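## Task

Put the white king on square B4, reading square names from the labels along the board's edge. When finished, all other squares must contain exactly what they contained at the beginning, and every piece on the board must stand upright and lie wholly within its own square. It only counts if this holds with the robot letting go; nothing may rely on the robot holding it.

## Robot and tools

ROBOT. Two 7-joint arms, left_arm and right_arm, each ending in a two-finger gripper. The names are labels only; they do not match image sides. Joint ranges and load limits (waist, shoulder, upper arm roll, elbow: 47.5 N m; forearm roll, wrist pitch, wrist roll: 29.9 N m) apply per arm, and a carried object's weight adds load.

FRAME. All poses share one scene frame: origin on the table surface midway between the arms, +x reaching out over the table, +z up, left_arm on the +y side. Positions are metres, orientations are quaternions written w first (qw, qx, qy, qz). In the gripper's own frame the fingers extend along +z and close along x. The reported end_effector_position is the point between the pads; fingertips extend 17.5 mm past it. Reported hand positions may be somewhat off, worse at long reach.

THE ROW. Every motion command uses a row of exactly 20 numbers, always covering both arms: left_arm x, y, z, qw, qx, qy, qz, left_gripper position, force_limit, speed; then the same ten for right_arm and right_gripper. x, y, z and the quaternion are an absolute target pose for that gripper in the scene frame, not an offset. Gripper numbers are each in [-1, 1]: position +1 = open 50 mm, about -0.65 = pads touching, -1 = close until blocked (use this to grip). force_limit maps -1/0/+1 to about 20/102/185 N per pad (actual grip may be ~17 % above). speed maps -1/0/+1 to 20/85/150 mm/s of gap change. To leave an arm alone, resend its previous pose and its previous three gripper numbers; a 0 is a real command. Keep orientation by repeating your own target quaternion, not the drifted reported one. A target more than 0.6 m from the arm's last reported position along any gripper axis is refused. Each control step the command is clipped to 70 mm and 16 degrees from the measured pose; position wins over orientation if both cannot be met.

TOOLS.
execute_actions: argument actions, a list holding zero or one item. Empty list = look only. An item with rows (1 to 15 rows of 20 numbers) and steps (at most 15, default 15) runs that many 1/30 s steps, repeating the last row. An item with only steps (up to 300) waits, counting from the last result, including reply time. Optional pictures boolean.
move: target = one 20-number row; speed = path top speed in m/s, 0.002 to 0.5 (default 0.25), turning capped at twice that in rad/s. Straight-line paths, 0.5 to 10 s, both arms finish together; no collision avoidance. Faster contact hits harder; aiming further past a contact presses harder.
wait: seconds, 0 to 10; nothing new is sent.
zoom_image: camera (cam_high, cam_low, cam_left_wrist, cam_right_wrist) and region [x0, y0, x1, y1] in pixels of that 504x504 image, at most 504 per side.


RESULTS. The state line gives each gripper's position and quaternion. object_status: 0 moving, 1 blocked while opening, 2 blocked while closing (a grip), 3 reached commanded position or pads met (usually nothing held). After a grip, confirm 2. Gap in mm is about (250 - position_measured) x 0.202. New force or speed settings need a position change of 0.01 or more. HELD marks steps not sent; 'pose unreachable' names an arm whose command the clearance check altered. 'Hand target' shows where the controller is driving each arm. A move result adds a 'move:' line: done, off_target, moving, held or fault, plus limits (paced = pose clipped; held = steps blocked, after which the arm may surge). A large move may finish short; check and resend the rest.

CAMERAS. cam_high and cam_low are fixed; wrist cameras ride on the arms. Calibration is given per camera and may be slightly off.

AVOID. Knocking anything off the table fails the task. Do not let arms collide or press each other. Contact torque at a joint limit freezes that arm 10 s (torque fault). Holding loads heats motors: warnings from 60 °C, weak braking and sagging at 75 °C. Brief tugs on held objects may occur. Release pieces upright, centered in their squares, and leave other squares unchanged.

Each tool is called as name([rows], argument=value, ...), one row to a line, values as JSON.

## Session

execute_actions(actions=[])

zoom_image(camera="cam_high", region=[100,100,400,400])

Scene clock: 0.00 s of 4000.00 s.
left_arm: end_effector_position=(+0.0882, -0.0522, +0.1350) position_measured=3 object_status=3 end_effector_quat_wxyz=(-0.016, +0.369, +0.928, +0.048) | right_arm: end_effector_position=(+0.4884, -0.4170, +0.3487) position_measured=3 object_status=3 end_effector_quat_wxyz=(+0.100, +0.116, +0.988, -0.002)
Joint positions: left_arm=[ 1.6    0.623 -0.607  1.592  0.331  1.135  3.45 ] | right_arm=[ 0.405  0.222 -0.289  1.425  0.073  1.303  2.993]
Joint velocities: left_arm=[-0.001 -0.002 -0.001 -0.     0.     0.    -0.001] | right_arm=[ 0.    -0.001  0.001  0.     0.001 -0.     0.   ]
Motor temperatures (°C, as the motors report them): left_arm=[28 30 26 31 38 35 36] | right_arm=[29 30 29 29 36 38 40]
Hand target (left_arm): +0.088, -0.052, +0.135; -0.016, +0.369, +0.928, +0.048
Hand target (right_arm): +0.488, -0.417, +0.349; +0.100, +0.116, +0.988, -0.002

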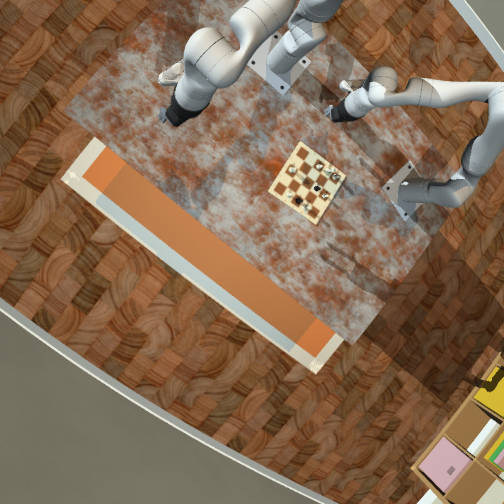

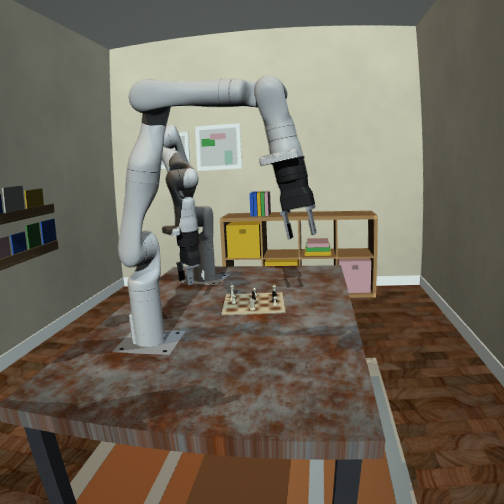

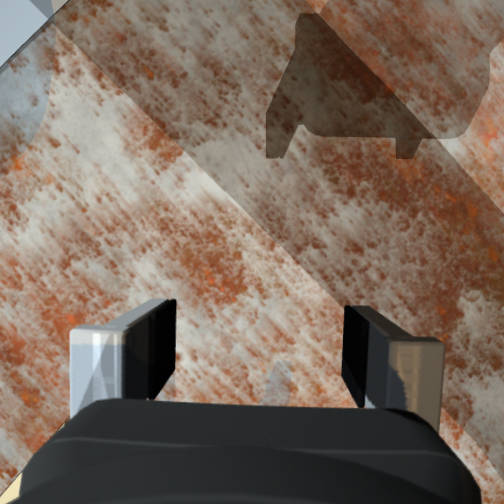

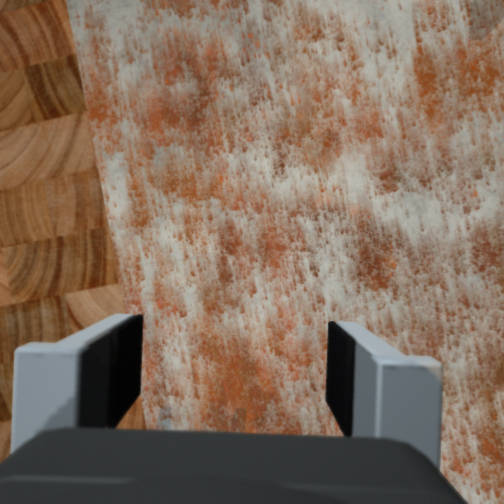

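Region (100, 100, 400, 400) of cam_high's 504x504 image, scaled by 1.680, with more detail than that image has.

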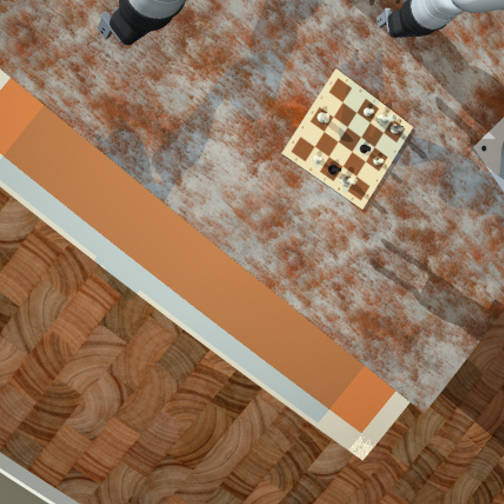

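move(target=[0.335,0.12,0.22,0,0,1,0,1,-0.5,1,0.4884,-0.417,0.3487,0.1,0.116,0.988,-0.002,1,0,0], speed=0.4)

zoom_image(camera="cam_low", region=[215,270,295,325])

zoom_image(camera="cam_left_wrist", region=[60,0,440,380])

Scene clock: 9.37 s of 4000.00 s.
left_arm: end_effector_position=(+0.3345, +0.1205, +0.2199) position_measured=3 object_status=3 end_effector_quat_wxyz=(+0.001, +0.001, +1.000, +0.001) | right_arm: end_effector_position=(+0.4884, -0.4170, +0.3487) position_measured=3 object_status=3 end_effector_quat_wxyz=(+0.100, +0.116, +0.988, -0.002)
Joint positions: left_arm=[ 1.169  0.409 -0.92   1.714  0.346  1.192  3.452] | right_arm=[ 0.405  0.222 -0.289  1.424  0.073  1.304  2.993]
Joint velocities: left_arm=[-0.011  0.007 -0.007 -0.001  0.003  0.002 -0.003] | right_arm=[-0.001 -0.    -0.     0.    -0.001  0.    -0.   ]
Motor temperatures (°C, as the motors report them): left_arm=[28 30 26 31 38 35 36] | right_arm=[29 30 29 29 36 38 40]
Hand target (left_arm): +0.335, +0.121, +0.220; +0.000, -0.000, +1.000, +0.001
Hand target (right_arm): +0.488, -0.417, +0.349; +0.100, +0.116, +0.988, -0.002
Off the commanded pose (left_arm): 0.001 m, 0 deg.
Off the commanded pose (right_arm): 0.000 m, 0 deg.
After step 90, 4.93 s passed at rest.
move: done
camera_calibration (this result's frames):
cam_left_wrist: T_world_to_cam=[[-0.999319, -0.0297061, -0.0219046, 0.341539], [-0.0306513, 0.998554, 0.0441581, -0.0960447], [0.0205612, 0.0447994, -0.998784, 0.377136], [0, 0, 0, 1]] pos_world=[0.330608, 0.0891562, 0.3884]
cam_right_wrist: T_world_to_cam=[[-0.962493, 0.182261, -0.200967, 0.609689], [0.186357, 0.982481, -0.00148972, 0.348271], [0.197175, -0.0388856, -0.979597, 0.397505], [0, 0, 0, 1]] pos_world=[0.443541, -0.437835, 0.512441]

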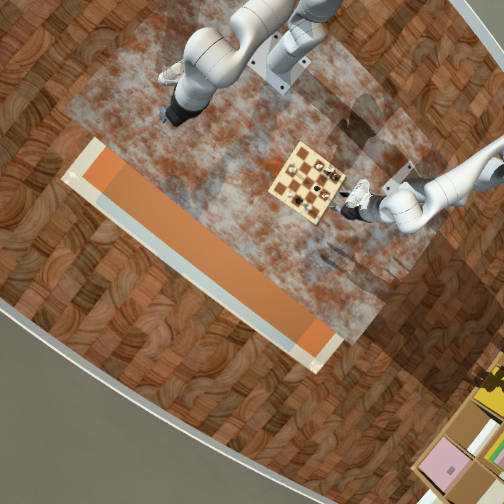

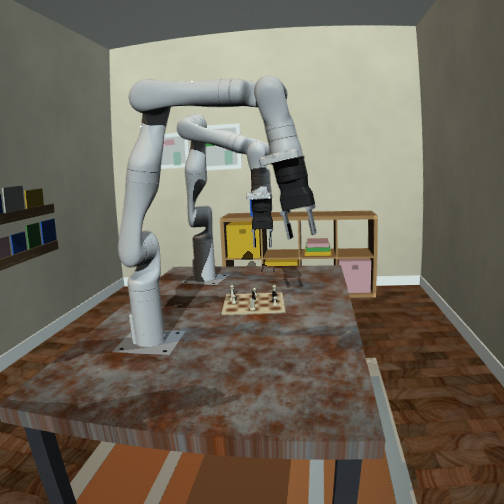

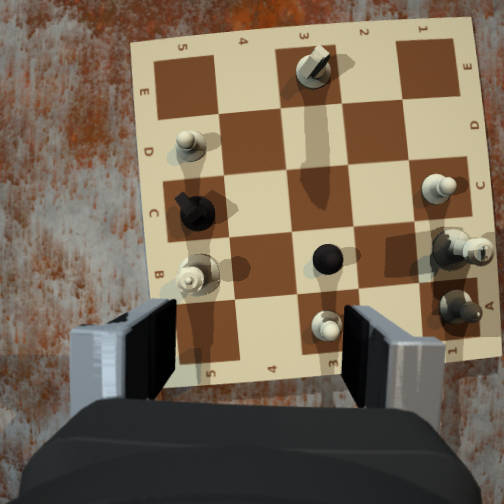

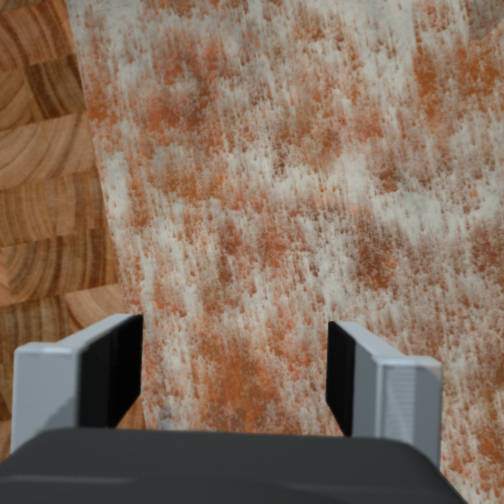

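Region (215, 270, 295, 325) of cam_low's 504x504 image, scaled by 6.300, with more detail than that image has; it fills the top 346 rows of this view, and the rest is white.

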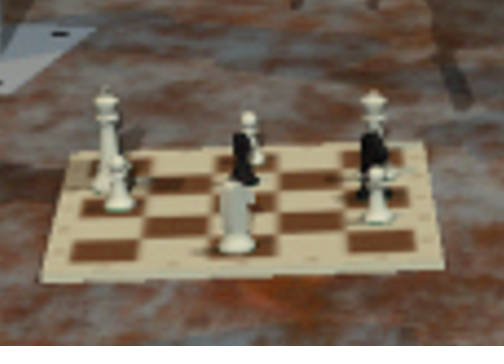

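Region (60, 0, 440, 380) of cam_left_wrist's 504x504 image, scaled by 1.326.

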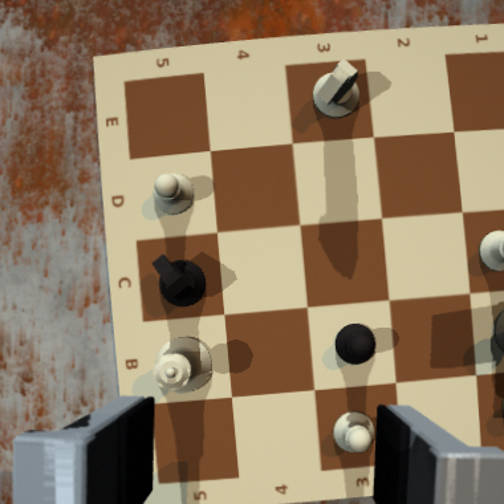

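move(target=[0.216,0.101,0.11,0,0.04,1,0,0.7,-0.7,1,0.4884,-0.417,0.3487,0.1,0.116,0.988,-0.002,1,0,0])

zoom_image(camera="cam_low", region=[195,245,295,325])

Scene clock: 20.87 s of 4000.00 s.
left_arm: end_effector_position=(+0.2160, +0.1002, +0.1099) position_measured=48 object_status=3 end_effector_quat_wxyz=(-0.000, +0.040, +0.999, -0.001) | right_arm: end_effector_position=(+0.4884, -0.4170, +0.3487) position_measured=3 object_status=3 end_effector_quat_wxyz=(+0.100, +0.116, +0.988, -0.002)
Joint positions: left_arm=[ 1.391  0.441 -0.82   2.09   0.455  0.794  3.505] | right_arm=[ 0.405  0.222 -0.289  1.424  0.073  1.304  2.993]
Joint velocities: left_arm=[ 0.001  0.002  0.003 -0.    -0.001 -0.001  0.002] | right_arm=[-0.    -0.    -0.001  0.     0.001 -0.    -0.001]
Motor temperatures (°C, as the motors report them): left_arm=[28 30 26 31 38 35 36] | right_arm=[29 30 29 29 36 38 40]
Hand target (left_arm): +0.216, +0.100, +0.110; -0.000, +0.040, +0.999, -0.000
Hand target (right_arm): +0.488, -0.417, +0.349; +0.100, +0.116, +0.988, -0.002
Off the commanded pose (left_arm): 0.001 m, 0 deg.
Off the commanded pose (right_arm): 0.000 m, 0 deg.
After step 90, 7.40 s passed at rest.
move: done
camera_calibration (this result's frames):
cam_left_wrist: T_world_to_cam=[[-0.998576, 0.0494159, -0.0200957, 0.211857], [0.048538, 0.997936, 0.0420482, -0.0914195], [0.022132, 0.0410129, -0.998913, 0.270699], [0, 0, 0, 1]] pos_world=[0.210002, 0.0696595, 0.278506]
cam_right_wrist: T_world_to_cam=[[-0.962493, 0.182262, -0.200968, 0.609689], [0.186358, 0.982481, -0.0014876, 0.34827], [0.197176, -0.0388837, -0.979597, 0.397505], [0, 0, 0, 1]] pos_world=[0.443541, -0.437835, 0.512441]

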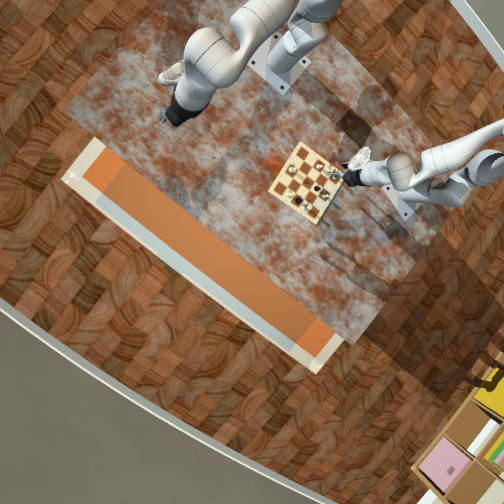

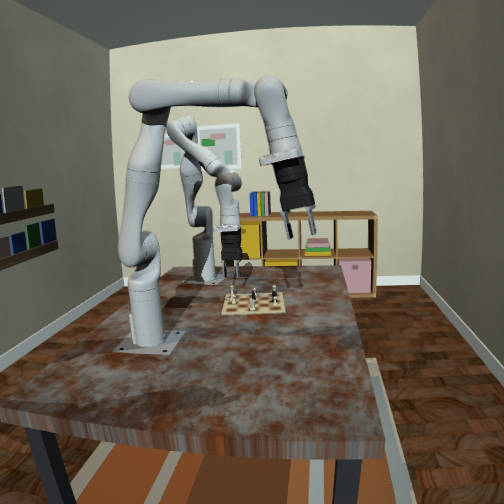

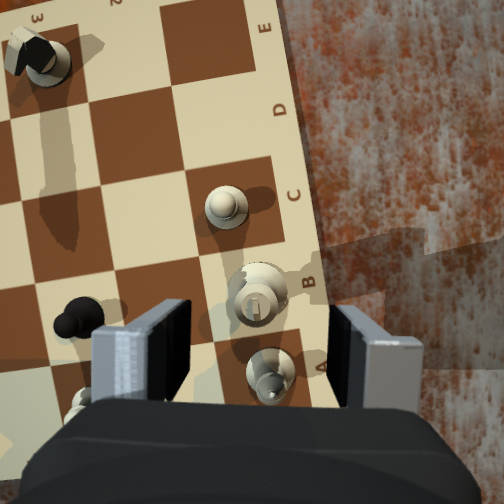

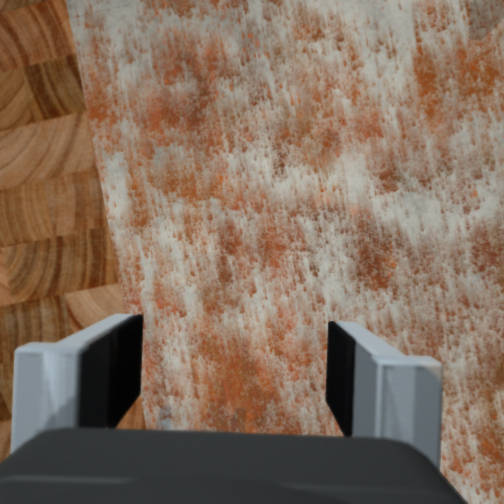

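Region (195, 245, 295, 325) of cam_low's 504x504 image, scaled by 5.040, with more detail than that image has; it fills the top 403 rows of this view, and the rest is white.

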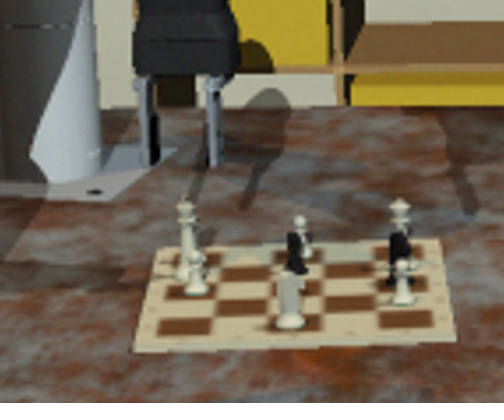

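move(target=[0.2155,0.097,0.053,0,-0.04,1,0,0.7,-0.7,1,0.4884,-0.417,0.3487,0.1,0.116,0.988,-0.002,1,0,0], speed=0.1)

zoom_image(camera="cam_low", region=[195,245,295,325])

Scene clock: 30.10 s of 4000.00 s.
left_arm: end_effector_position=(+0.2152, +0.0965, +0.0531) position_measured=48 object_status=3 end_effector_quat_wxyz=(-0.000, -0.040, +0.999, -0.000) | right_arm: end_effector_position=(+0.4884, -0.4170, +0.3487) position_measured=3 object_status=3 end_effector_quat_wxyz=(+0.100, +0.116, +0.988, -0.002)
Joint positions: left_arm=[ 1.329  0.57  -0.74   2.155  0.647  0.649  3.506] | right_arm=[ 0.405  0.222 -0.289  1.424  0.073  1.304  2.993]
Joint velocities: left_arm=[-0.004  0.005 -0.001 -0.     0.001 -0.    -0.001] | right_arm=[-0.001  0.001  0.    -0.001 -0.001 -0.     0.   ]
Motor temperatures (°C, as the motors report them): left_arm=[28 30 26 31 38 35 36] | right_arm=[29 30 29 29 36 38 40]
Hand target (left_arm): +0.215, +0.097, +0.053; -0.000, -0.040, +0.999, -0.000
Hand target (right_arm): +0.488, -0.417, +0.349; +0.100, +0.116, +0.988, -0.002
Off the commanded pose (left_arm): 0.001 m, 0 deg.
Off the commanded pose (right_arm): 0.000 m, 0 deg.
After step 90, 5.10 s passed at rest.
move: done
camera_calibration (this result's frames):
cam_left_wrist: T_world_to_cam=[[-0.993718, -0.110059, -0.0203123, 0.224487], [-0.110839, 0.992932, 0.0424269, -0.0505177], [0.0154993, 0.0444117, -0.998893, 0.215248], [0, 0, 0, 1]] pos_world=[0.214141, 0.0653078, 0.221713]
cam_right_wrist: T_world_to_cam=[[-0.962493, 0.182262, -0.200968, 0.609689], [0.186358, 0.982481, -0.00148742, 0.34827], [0.197176, -0.0388836, -0.979597, 0.397505], [0, 0, 0, 1]] pos_world=[0.443541, -0.437835, 0.512441]

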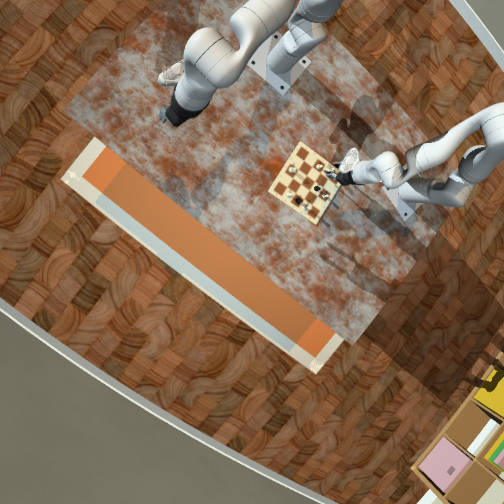

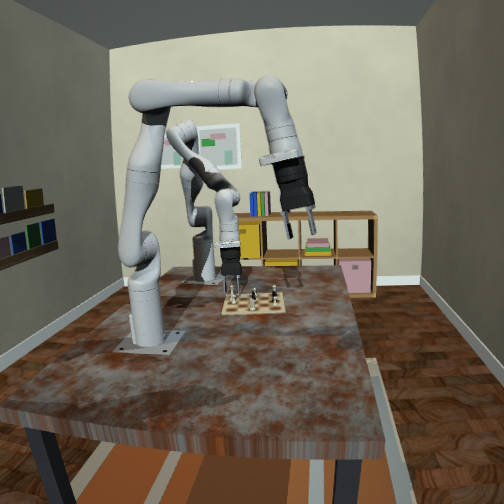

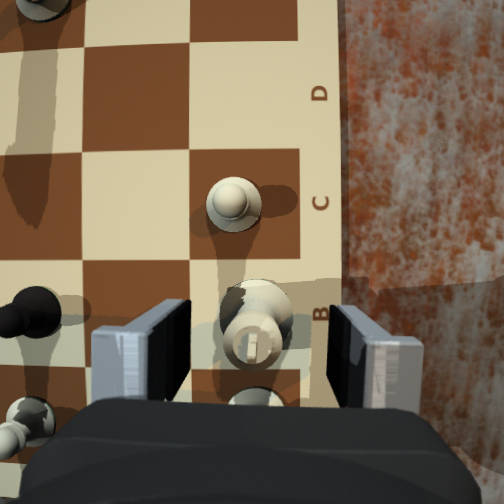

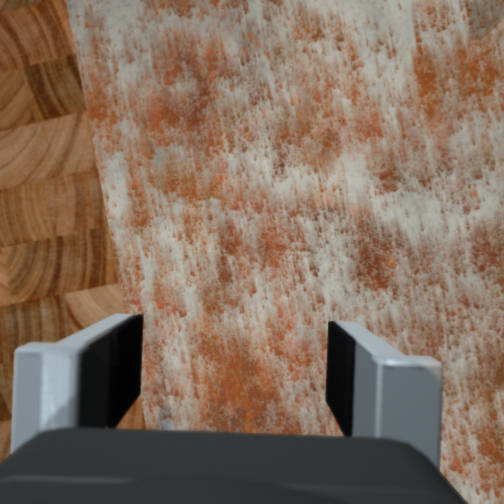

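Region (195, 245, 295, 325) of cam_low's 504x504 image, scaled by 5.040, with more detail than that image has; it fills the top 403 rows of this view, and the rest is white.

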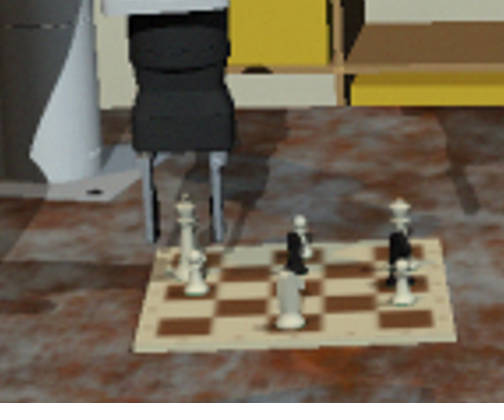

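move(target=[0.217,0.097,0.052,0,-0.04,1,0,-1,-0.7,-0.8,0.4884,-0.417,0.3487,0.1,0.116,0.988,-0.002,1,0,0])

move(target=[0.217,0.097,0.115,0,-0.04,1,0,-1,-0.7,-0.8,0.4884,-0.417,0.3487,0.1,0.116,0.988,-0.002,1,0,0], speed=0.12)

Scene clock: 37.57 s of 4000.00 s.
left_arm: end_effector_position=(+0.2170, +0.0970, +0.0520) position_measured=184 object_status=0 end_effector_quat_wxyz=(-0.000, -0.040, +0.999, +0.000) | right_arm: end_effector_position=(+0.4884, -0.4170, +0.3487) position_measured=3 object_status=3 end_effector_quat_wxyz=(+0.100, +0.116, +0.988, -0.002)
Joint positions: left_arm=[ 1.323  0.573 -0.738  2.154  0.649  0.648  3.5  ] | right_arm=[ 0.405  0.222 -0.289  1.424  0.073  1.304  2.993]
Joint velocities: left_arm=[ 0.     0.001 -0.    -0.     0.    -0.     0.   ] | right_arm=[-0.001  0.001  0.    -0.     0.001  0.    -0.   ]
Motor temperatures (°C, as the motors report them): left_arm=[28 30 26 31 38 35 36] | right_arm=[29 30 29 29 36 38 40]
Hand target (left_arm): +0.217, +0.097, +0.052; -0.000, -0.040, +0.999, -0.000
Hand target (right_arm): +0.488, -0.417, +0.349; +0.100, +0.116, +0.988, -0.002
Off the commanded pose (left_arm): 0.000 m, 0 deg.
Off the commanded pose (right_arm): 0.000 m, 0 deg.
After step 90, 3.43 s passed at rest.
move: done
camera_calibration (this result's frames):
cam_left_wrist: T_world_to_cam=[[-0.993636, -0.11069, -0.0208674, 0.22635], [-0.111507, 0.992825, 0.043189, -0.0506303], [0.0159371, 0.045241, -0.998849, 0.213891], [0, 0, 0, 1]] pos_world=[0.215855, 0.0656451, 0.220555]
cam_right_wrist: T_world_to_cam=[[-0.962493, 0.182262, -0.200968, 0.609689], [0.186358, 0.982481, -0.0014875, 0.34827], [0.197176, -0.0388836, -0.979597, 0.397505], [0, 0, 0, 1]] pos_world=[0.443541, -0.437835, 0.512441]

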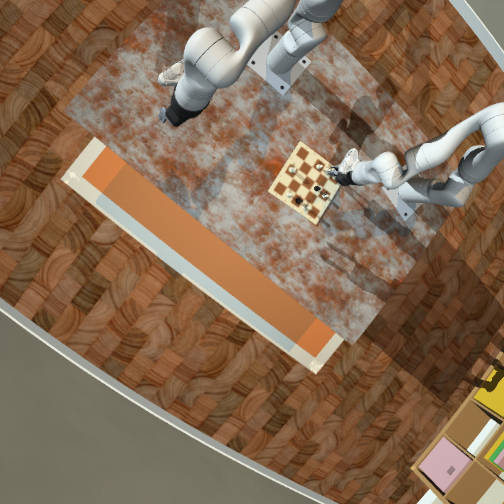

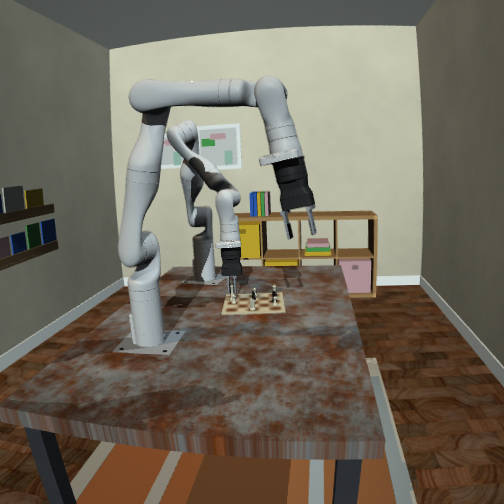

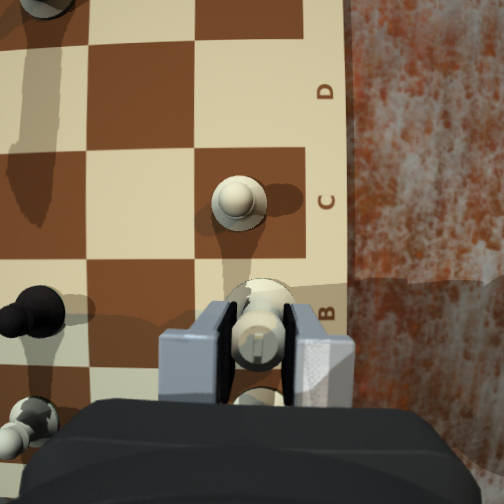

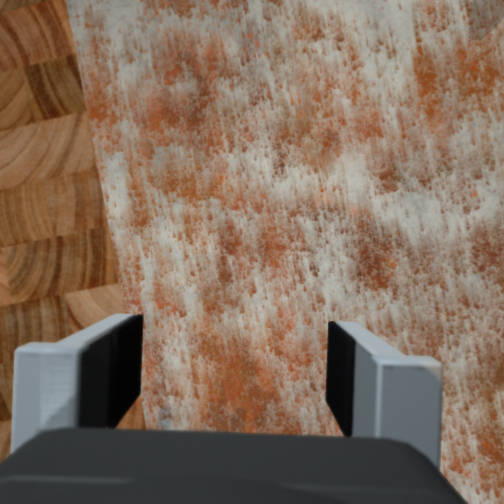

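Scene clock: 38.50 s of 4000.00 s.
left_arm: end_effector_position=(+0.2173, +0.0975, +0.1149) position_measured=184 object_status=2 end_effector_quat_wxyz=(+0.000, -0.040, +0.999, +0.000) | right_arm: end_effector_position=(+0.4884, -0.4170, +0.3487) position_measured=3 object_status=3 end_effector_quat_wxyz=(+0.100, +0.116, +0.988, -0.002)
Joint positions: left_arm=[ 1.439  0.446 -0.869  2.078  0.466  0.82   3.666] | right_arm=[ 0.405  0.222 -0.289  1.424  0.073  1.304  2.993]
Joint velocities: left_arm=[ 0.003 -0.003  0.003  0.    -0.001  0.     0.001] | right_arm=[ 0.    -0.001 -0.    -0.     0.    -0.    -0.   ]
Motor temperatures (°C, as the motors report them): left_arm=[28 30 26 31 38 35 36] | right_arm=[29 30 29 29 36 38 40]
Hand target (left_arm): +0.217, +0.097, +0.115; +0.000, -0.040, +0.999, +0.000
Hand target (right_arm): +0.488, -0.417, +0.349; +0.100, +0.116, +0.988, -0.002
Off the commanded pose (left_arm): 0.001 m, 0 deg.
Off the commanded pose (right_arm): 0.000 m, 0 deg.
move: done
camera_calibration (this result's frames):
cam_left_wrist: T_world_to_cam=[[-0.993539, -0.111467, -0.0213409, 0.22812], [-0.112317, 0.992701, 0.0439367, -0.0536781], [0.0162876, 0.0460498, -0.998806, 0.276533], [0, 0, 0, 1]] pos_world=[0.216113, 0.0659799, 0.28343]
cam_right_wrist: T_world_to_cam=[[-0.962493, 0.182262, -0.200968, 0.609689], [0.186358, 0.982481, -0.00148761, 0.34827], [0.197176, -0.0388837, -0.979597, 0.397505], [0, 0, 0, 1]] pos_world=[0.44354, -0.437835, 0.512441]

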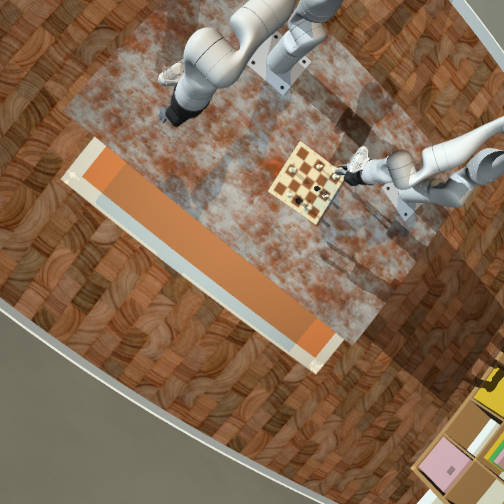

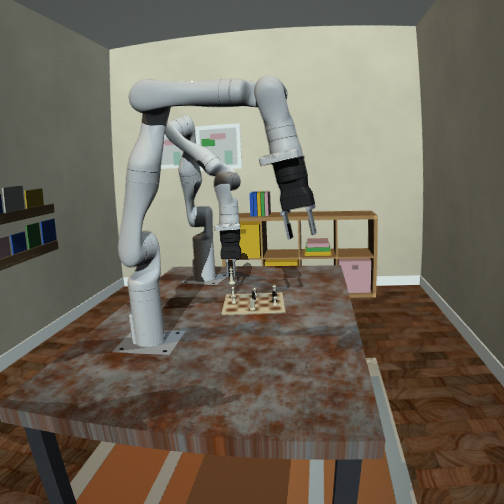

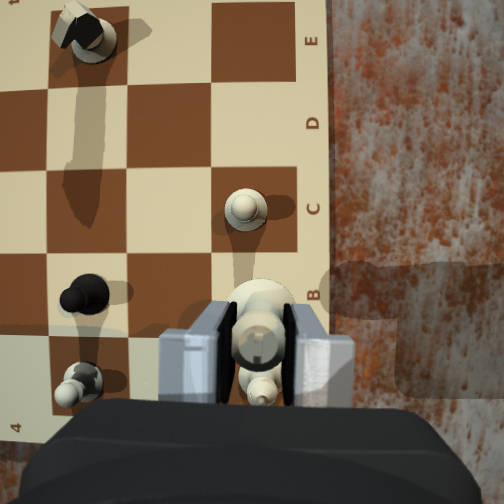

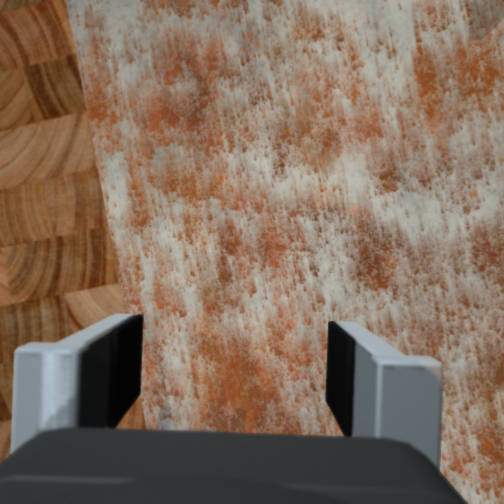

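move(target=[0.332,0.109,0.115,0,-0.04,1,0,-1,-0.7,-0.8,0.4884,-0.417,0.3487,0.1,0.116,0.988,-0.002,1,0,0], speed=0.2)

move(target=[0.332,0.109,0.059,0,-0.04,1,0,-1,-0.7,-0.8,0.4884,-0.417,0.3487,0.1,0.116,0.988,-0.002,1,0,0], speed=0.08)

zoom_image(camera="cam_low", region=[235,265,295,325])

Scene clock: 45.27 s of 4000.00 s.
left_arm: end_effector_position=(+0.3319, +0.1091, +0.1153) position_measured=184 object_status=2 end_effector_quat_wxyz=(+0.000, -0.040, +0.999, +0.000) | right_arm: end_effector_position=(+0.4884, -0.4170, +0.3487) position_measured=3 object_status=3 end_effector_quat_wxyz=(+0.100, +0.116, +0.988, -0.002)
Joint positions: left_arm=[ 1.109  0.565 -0.826  1.877  0.515  0.926  3.414] | right_arm=[ 0.405  0.222 -0.289  1.424  0.073  1.304  2.993]
Joint velocities: left_arm=[-0.005  0.003 -0.002 -0.     0.001  0.001 -0.   ] | right_arm=[-0.002 -0.     0.    -0.001  0.    -0.     0.   ]
Motor temperatures (°C, as the motors report them): left_arm=[28 30 26 31 38 35 36] | right_arm=[29 30 29 29 36 38 40]
Hand target (left_arm): +0.332, +0.109, +0.115; +0.000, -0.040, +0.999, +0.000
Hand target (right_arm): +0.488, -0.417, +0.349; +0.100, +0.116, +0.988, -0.002
Off the commanded pose (left_arm): 0.000 m, 0 deg.
Off the commanded pose (right_arm): 0.000 m, 0 deg.
After step 90, 2.67 s passed at rest.
move: done
camera_calibration (this result's frames):
cam_left_wrist: T_world_to_cam=[[-0.993655, -0.110421, -0.0213809, 0.343258], [-0.111261, 0.992852, 0.043185, -0.052652], [0.0164596, 0.0452898, -0.998838, 0.274513], [0, 0, 0, 1]] pos_world=[0.330704, 0.077746, 0.283807]
cam_right_wrist: T_world_to_cam=[[-0.962493, 0.182262, -0.200968, 0.609689], [0.186358, 0.982481, -0.00148754, 0.34827], [0.197176, -0.0388836, -0.979597, 0.397505], [0, 0, 0, 1]] pos_world=[0.443541, -0.437835, 0.512441]

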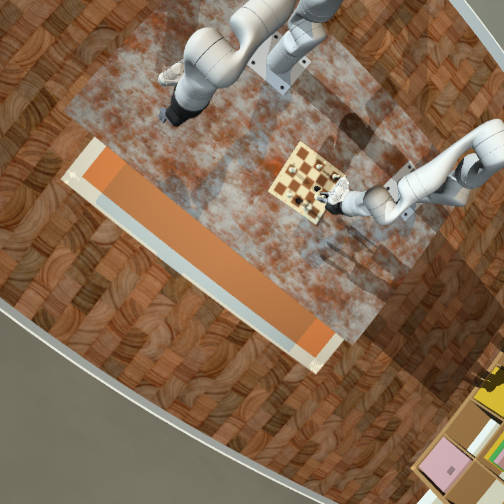

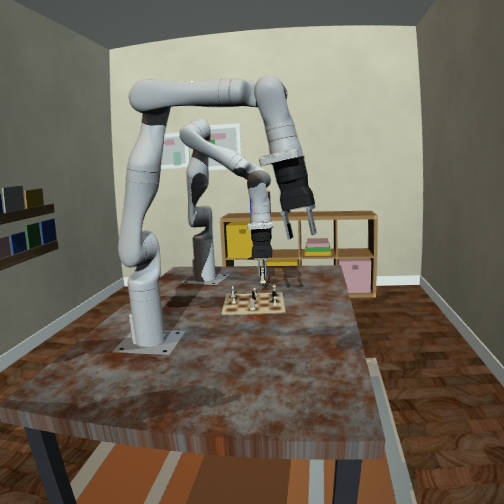

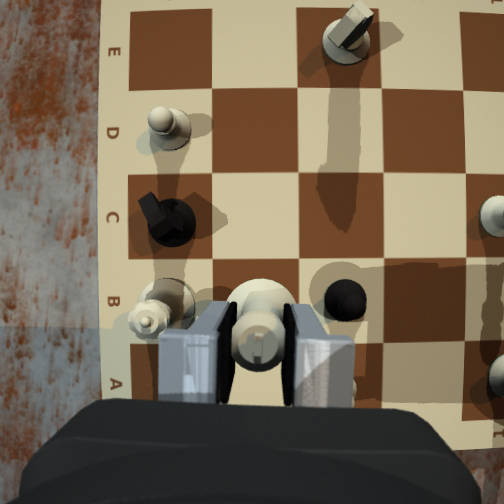

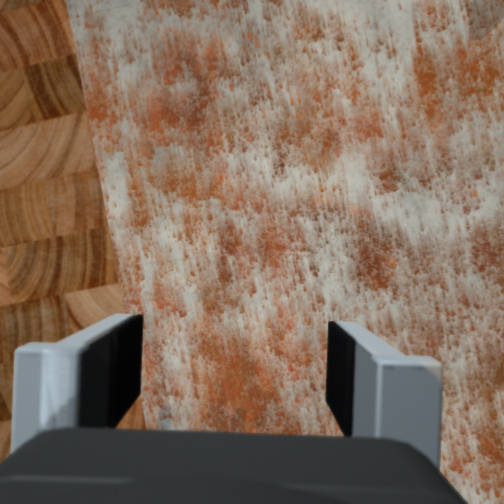

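Scene clock: 46.30 s of 4000.00 s.
left_arm: end_effector_position=(+0.3319, +0.1085, +0.0591) position_measured=184 object_status=2 end_effector_quat_wxyz=(-0.000, -0.040, +0.999, -0.000) | right_arm: end_effector_position=(+0.4884, -0.4170, +0.3487) position_measured=3 object_status=3 end_effector_quat_wxyz=(+0.100, +0.116, +0.988, -0.002)
Joint positions: left_arm=[ 1.046  0.661 -0.744  1.938  0.627  0.788  3.32 ] | right_arm=[ 0.405  0.222 -0.289  1.424  0.073  1.304  2.993]
Joint velocities: left_arm=[-0.004  0.002  0.001 -0.     0.001 -0.    -0.001] | right_arm=[-0.001  0.001 -0.    -0.    -0.001 -0.    -0.001]
Motor temperatures (°C, as the motors report them): left_arm=[28 30 26 31 38 35 36] | right_arm=[29 30 29 29 36 38 40]
Hand target (left_arm): +0.332, +0.109, +0.059; -0.000, -0.040, +0.999, -0.000
Hand target (right_arm): +0.488, -0.417, +0.349; +0.100, +0.116, +0.988, -0.002
Off the commanded pose (left_arm): 0.000 m, 0 deg.
Off the commanded pose (right_arm): 0.000 m, 0 deg.
move: done
camera_calibration (this result's frames):
cam_left_wrist: T_world_to_cam=[[-0.993708, -0.110079, -0.020686, 0.341863], [-0.110877, 0.992925, 0.042503, -0.0497623], [0.015861, 0.0445291, -0.998882, 0.218768], [0, 0, 0, 1]] pos_world=[0.330725, 0.0773005, 0.22771]
cam_right_wrist: T_world_to_cam=[[-0.962493, 0.182262, -0.200968, 0.609689], [0.186358, 0.982481, -0.00148768, 0.34827], [0.197176, -0.0388838, -0.979597, 0.397505], [0, 0, 0, 1]] pos_world=[0.44354, -0.437835, 0.512441]

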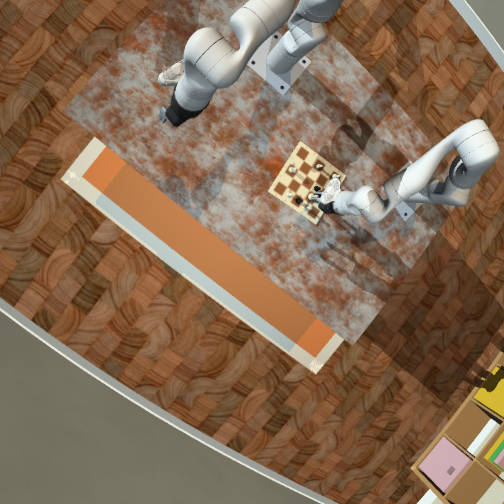

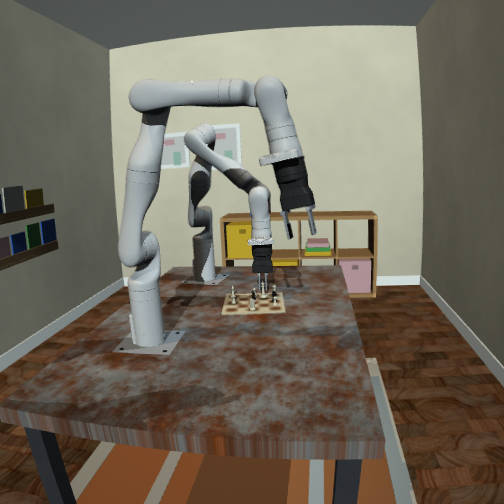

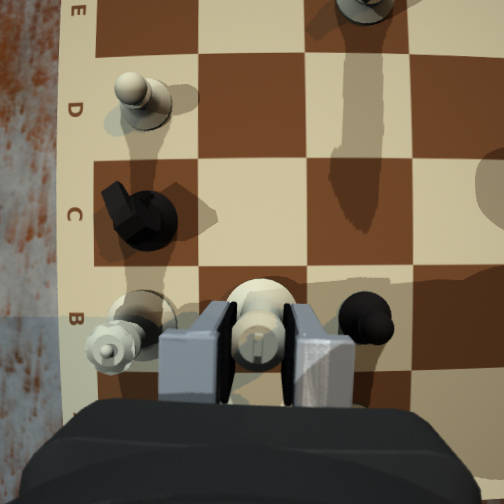

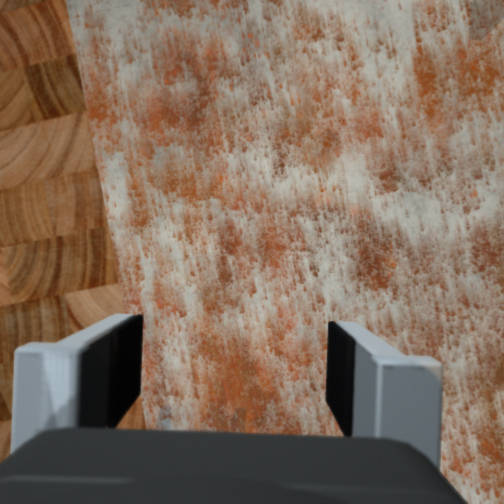

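Region (235, 265, 295, 325) of cam_low's 504x504 image, scaled by 8.400, with more detail than that image has.

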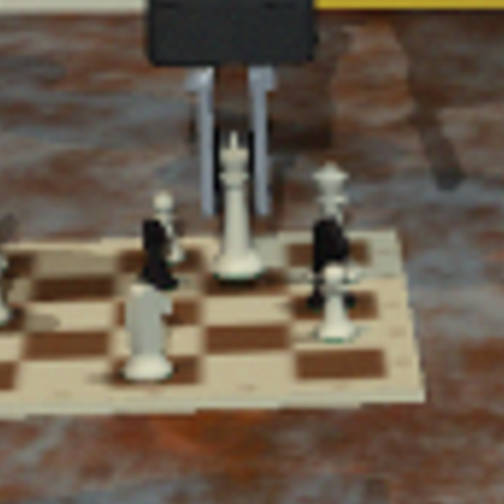

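move(target=[0.3285,0.1108,0.0525,0,-0.04,1,0,-1,-0.7,-0.8,0.4884,-0.417,0.3487,0.1,0.116,0.988,-0.002,1,0,0], speed=0.015)

move(target=[0.3285,0.1108,0.0525,0,-0.04,1,0,0.1,-0.7,-0.8,0.4884,-0.417,0.3487,0.1,0.116,0.988,-0.002,1,0,0])

move(target=[0.3285,0.1108,0.16,0,-0.04,1,0,0.1,-0.7,-0.8,0.4884,-0.417,0.3487,0.1,0.116,0.988,-0.002,1,0,0], speed=0.15)

Scene clock: 52.60 s of 4000.00 s.
left_arm: end_effector_position=(+0.3285, +0.1107, +0.0525) position_measured=184 object_status=2 end_effector_quat_wxyz=(-0.000, -0.040, +0.999, -0.000) | right_arm: end_effector_position=(+0.4884, -0.4170, +0.3487) position_measured=3 object_status=3 end_effector_quat_wxyz=(+0.100, +0.116, +0.988, -0.002)
Joint positions: left_arm=[ 1.043  0.667 -0.734  1.957  0.641  0.765  3.307] | right_arm=[ 0.405  0.222 -0.289  1.424  0.073  1.304  2.993]
Joint velocities: left_arm=[ 0.001 -0.    -0.    -0.     0.    -0.001  0.001] | right_arm=[-0.     0.    -0.     0.001  0.001  0.    -0.   ]
Motor temperatures (°C, as the motors report them): left_arm=[28 31 26 31 38 35 36] | right_arm=[29 30 29 29 36 38 40]
Hand target (left_arm): +0.328, +0.111, +0.052; -0.000, -0.040, +0.999, -0.000
Hand target (right_arm): +0.488, -0.417, +0.349; +0.100, +0.116, +0.988, -0.002
Off the commanded pose (left_arm): 0.000 m, 0 deg.
Off the commanded pose (right_arm): 0.000 m, 0 deg.
After step 90, 2.57 s passed at rest.
move: done
camera_calibration (this result's frames):
cam_left_wrist: T_world_to_cam=[[-0.993648, -0.110589, -0.0208142, 0.338634], [-0.111402, 0.99284, 0.043101, -0.0518807], [0.0158987, 0.045146, -0.998854, 0.212023], [0, 0, 0, 1]] pos_world=[0.327333, 0.0793865, 0.221064]
cam_right_wrist: T_world_to_cam=[[-0.962493, 0.182262, -0.200968, 0.609689], [0.186357, 0.982481, -0.00148756, 0.34827], [0.197176, -0.0388836, -0.979597, 0.397505], [0, 0, 0, 1]] pos_world=[0.443541, -0.437835, 0.512441]

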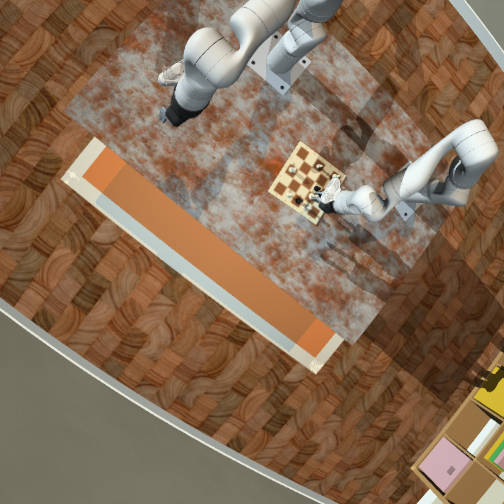

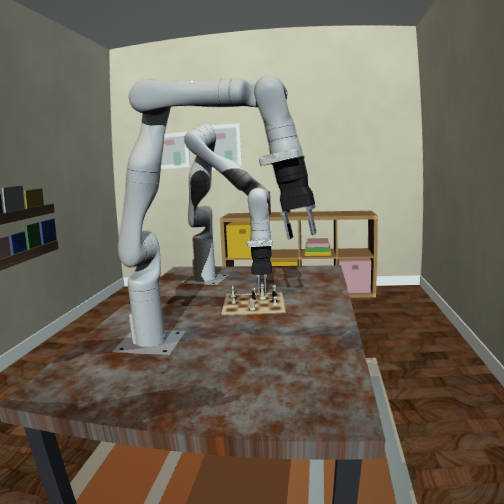

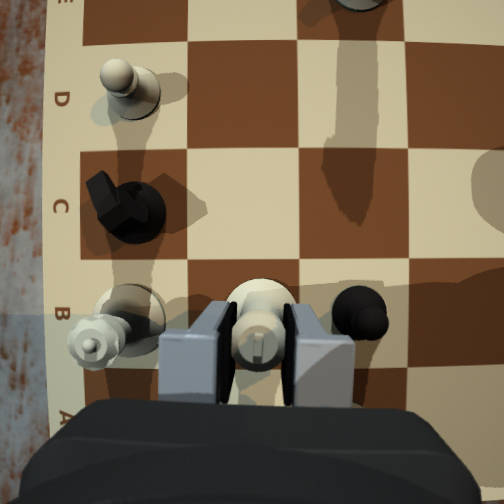

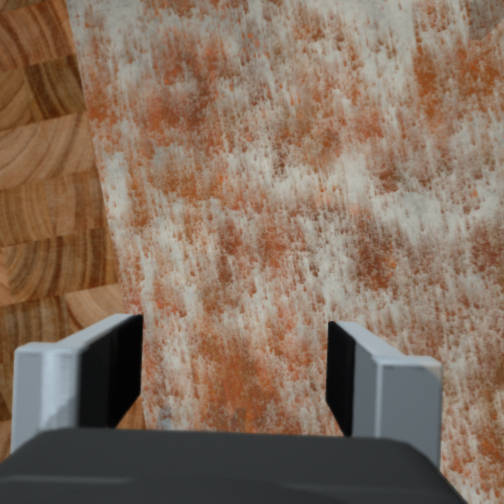

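Scene clock: 53.30 s of 4000.00 s.
left_arm: end_effector_position=(+0.3285, +0.1108, +0.0525) position_measured=138 object_status=3 end_effector_quat_wxyz=(+0.000, -0.040, +0.999, -0.000) | right_arm: end_effector_position=(+0.4884, -0.4170, +0.3487) position_measured=3 object_status=3 end_effector_quat_wxyz=(+0.100, +0.116, +0.988, -0.002)
Joint positions: left_arm=[ 1.043  0.667 -0.734  1.957  0.641  0.765  3.307] | right_arm=[ 0.405  0.222 -0.289  1.424  0.073  1.304  2.993]
Joint velocities: left_arm=[ 0.001  0.002 -0.     0.     0.    -0.     0.001] | right_arm=[ 0.    -0.001  0.     0.     0.002  0.    -0.   ]
Motor temperatures (°C, as the motors report them): left_arm=[28 31 26 31 38 35 36] | right_arm=[29 30 29 29 36 38 40]
Hand target (left_arm): +0.328, +0.111, +0.052; -0.000, -0.040, +0.999, +0.000
Hand target (right_arm): +0.488, -0.417, +0.349; +0.100, +0.116, +0.988, -0.002
Off the commanded pose (left_arm): 0.000 m, 0 deg.
Off the commanded pose (right_arm): 0.000 m, 0 deg.
move: done
camera_calibration (this result's frames):
cam_left_wrist: T_world_to_cam=[[-0.993635, -0.110694, -0.0208724, 0.338682], [-0.111511, 0.992825, 0.0431799, -0.0519166], [0.0159428, 0.0452326, -0.998849, 0.211992], [0, 0, 0, 1]] pos_world=[0.327357, 0.0794452, 0.221059]
cam_right_wrist: T_world_to_cam=[[-0.962493, 0.182262, -0.200968, 0.609689], [0.186358, 0.982481, -0.0014875, 0.34827], [0.197176, -0.0388836, -0.979597, 0.397505], [0, 0, 0, 1]] pos_world=[0.44354, -0.437835, 0.51244]

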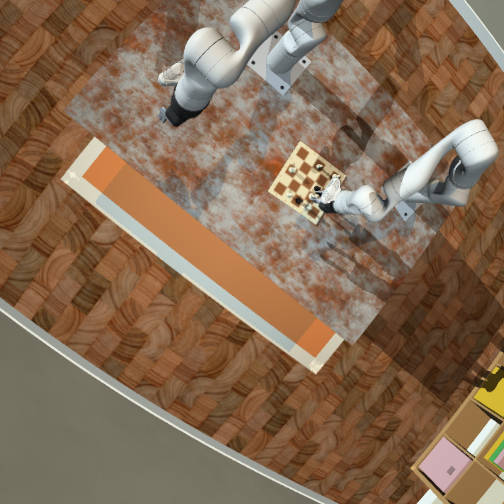

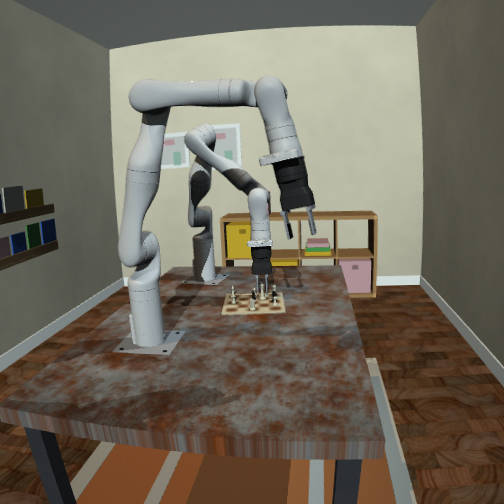

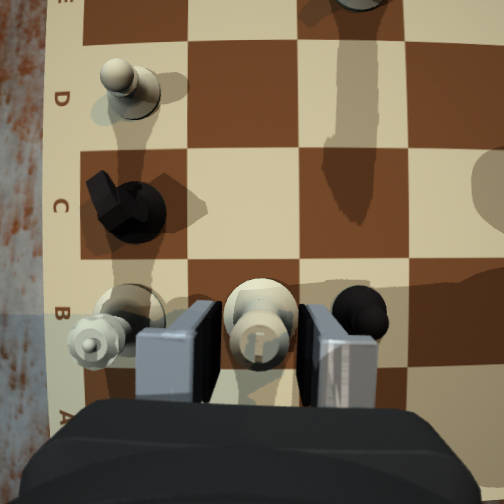

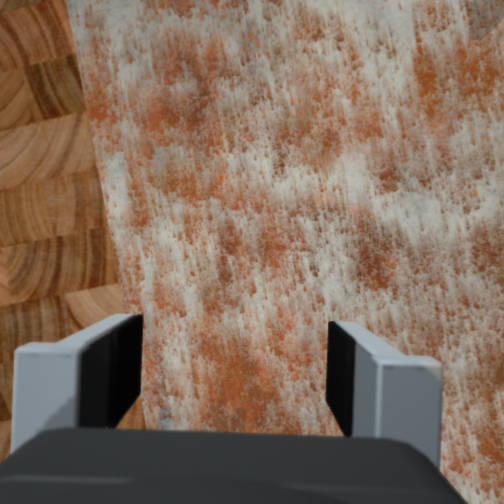

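Scene clock: 54.43 s of 4000.00 s.
left_arm: end_effector_position=(+0.3287, +0.1114, +0.1599) position_measured=138 object_status=3 end_effector_quat_wxyz=(+0.000, -0.040, +0.999, +0.000) | right_arm: end_effector_position=(+0.4884, -0.4170, +0.3487) position_measured=3 object_status=3 end_effector_quat_wxyz=(+0.100, +0.116, +0.988, -0.002)
Joint positions: left_arm=[ 1.155  0.488 -0.874  1.823  0.431  1.033  3.486] | right_arm=[ 0.405  0.222 -0.289  1.424  0.073  1.304  2.993]
Joint velocities: left_arm=[ 0.002 -0.003  0.001 -0.    -0.001  0.    -0.001] | right_arm=[-0. -0.  0.  0. -0. -0.  0.]
Motor temperatures (°C, as the motors report them): left_arm=[28 31 26 31 38 35 36] | right_arm=[29 30 29 29 36 38 40]
Hand target (left_arm): +0.329, +0.111, +0.160; +0.000, -0.040, +0.999, +0.000
Hand target (right_arm): +0.488, -0.417, +0.349; +0.100, +0.116, +0.988, -0.002
Off the commanded pose (left_arm): 0.001 m, 0 deg.
Off the commanded pose (right_arm): 0.000 m, 0 deg.
move: done
camera_calibration (this result's frames):
cam_left_wrist: T_world_to_cam=[[-0.99354, -0.111446, -0.0213877, 0.341281], [-0.1123, 0.992698, 0.0440407, -0.0570111], [0.0163234, 0.046158, -0.998801, 0.319036], [0, 0, 0, 1]] pos_world=[0.327466, 0.0799032, 0.328464]
cam_right_wrist: T_world_to_cam=[[-0.962493, 0.182262, -0.200968, 0.609689], [0.186358, 0.982481, -0.00148763, 0.34827], [0.197176, -0.0388837, -0.979597, 0.397505], [0, 0, 0, 1]] pos_world=[0.44354, -0.437835, 0.512441]

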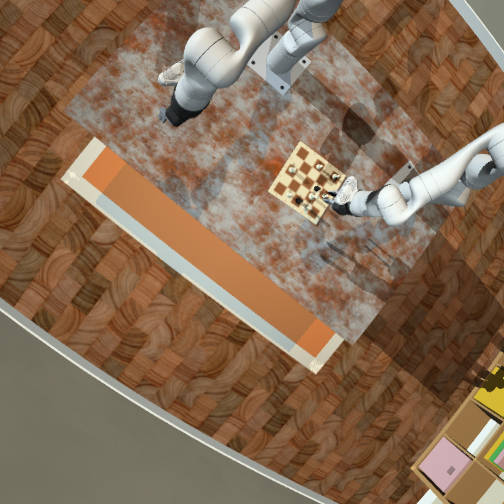

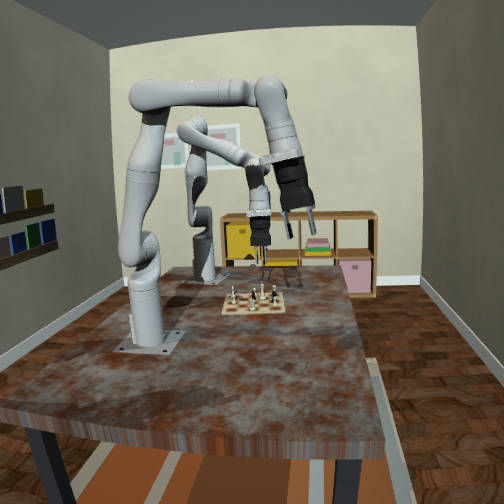

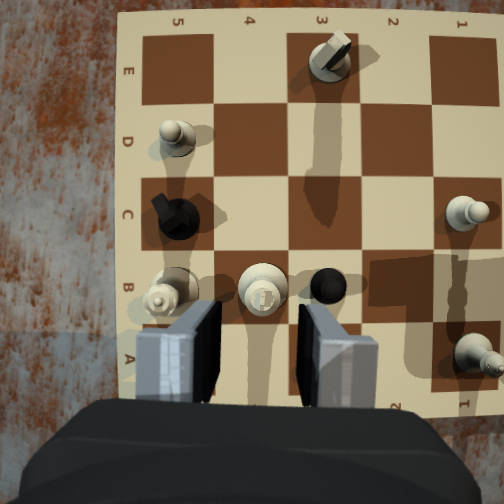

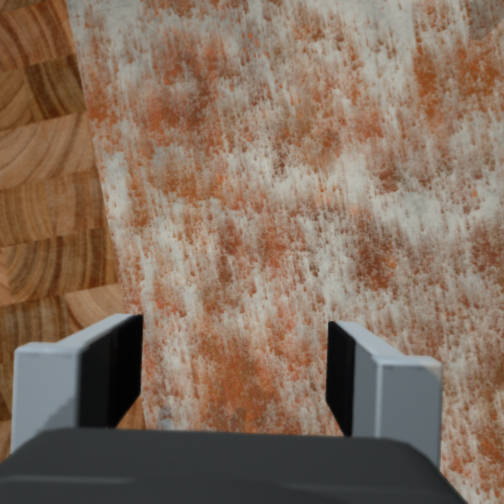

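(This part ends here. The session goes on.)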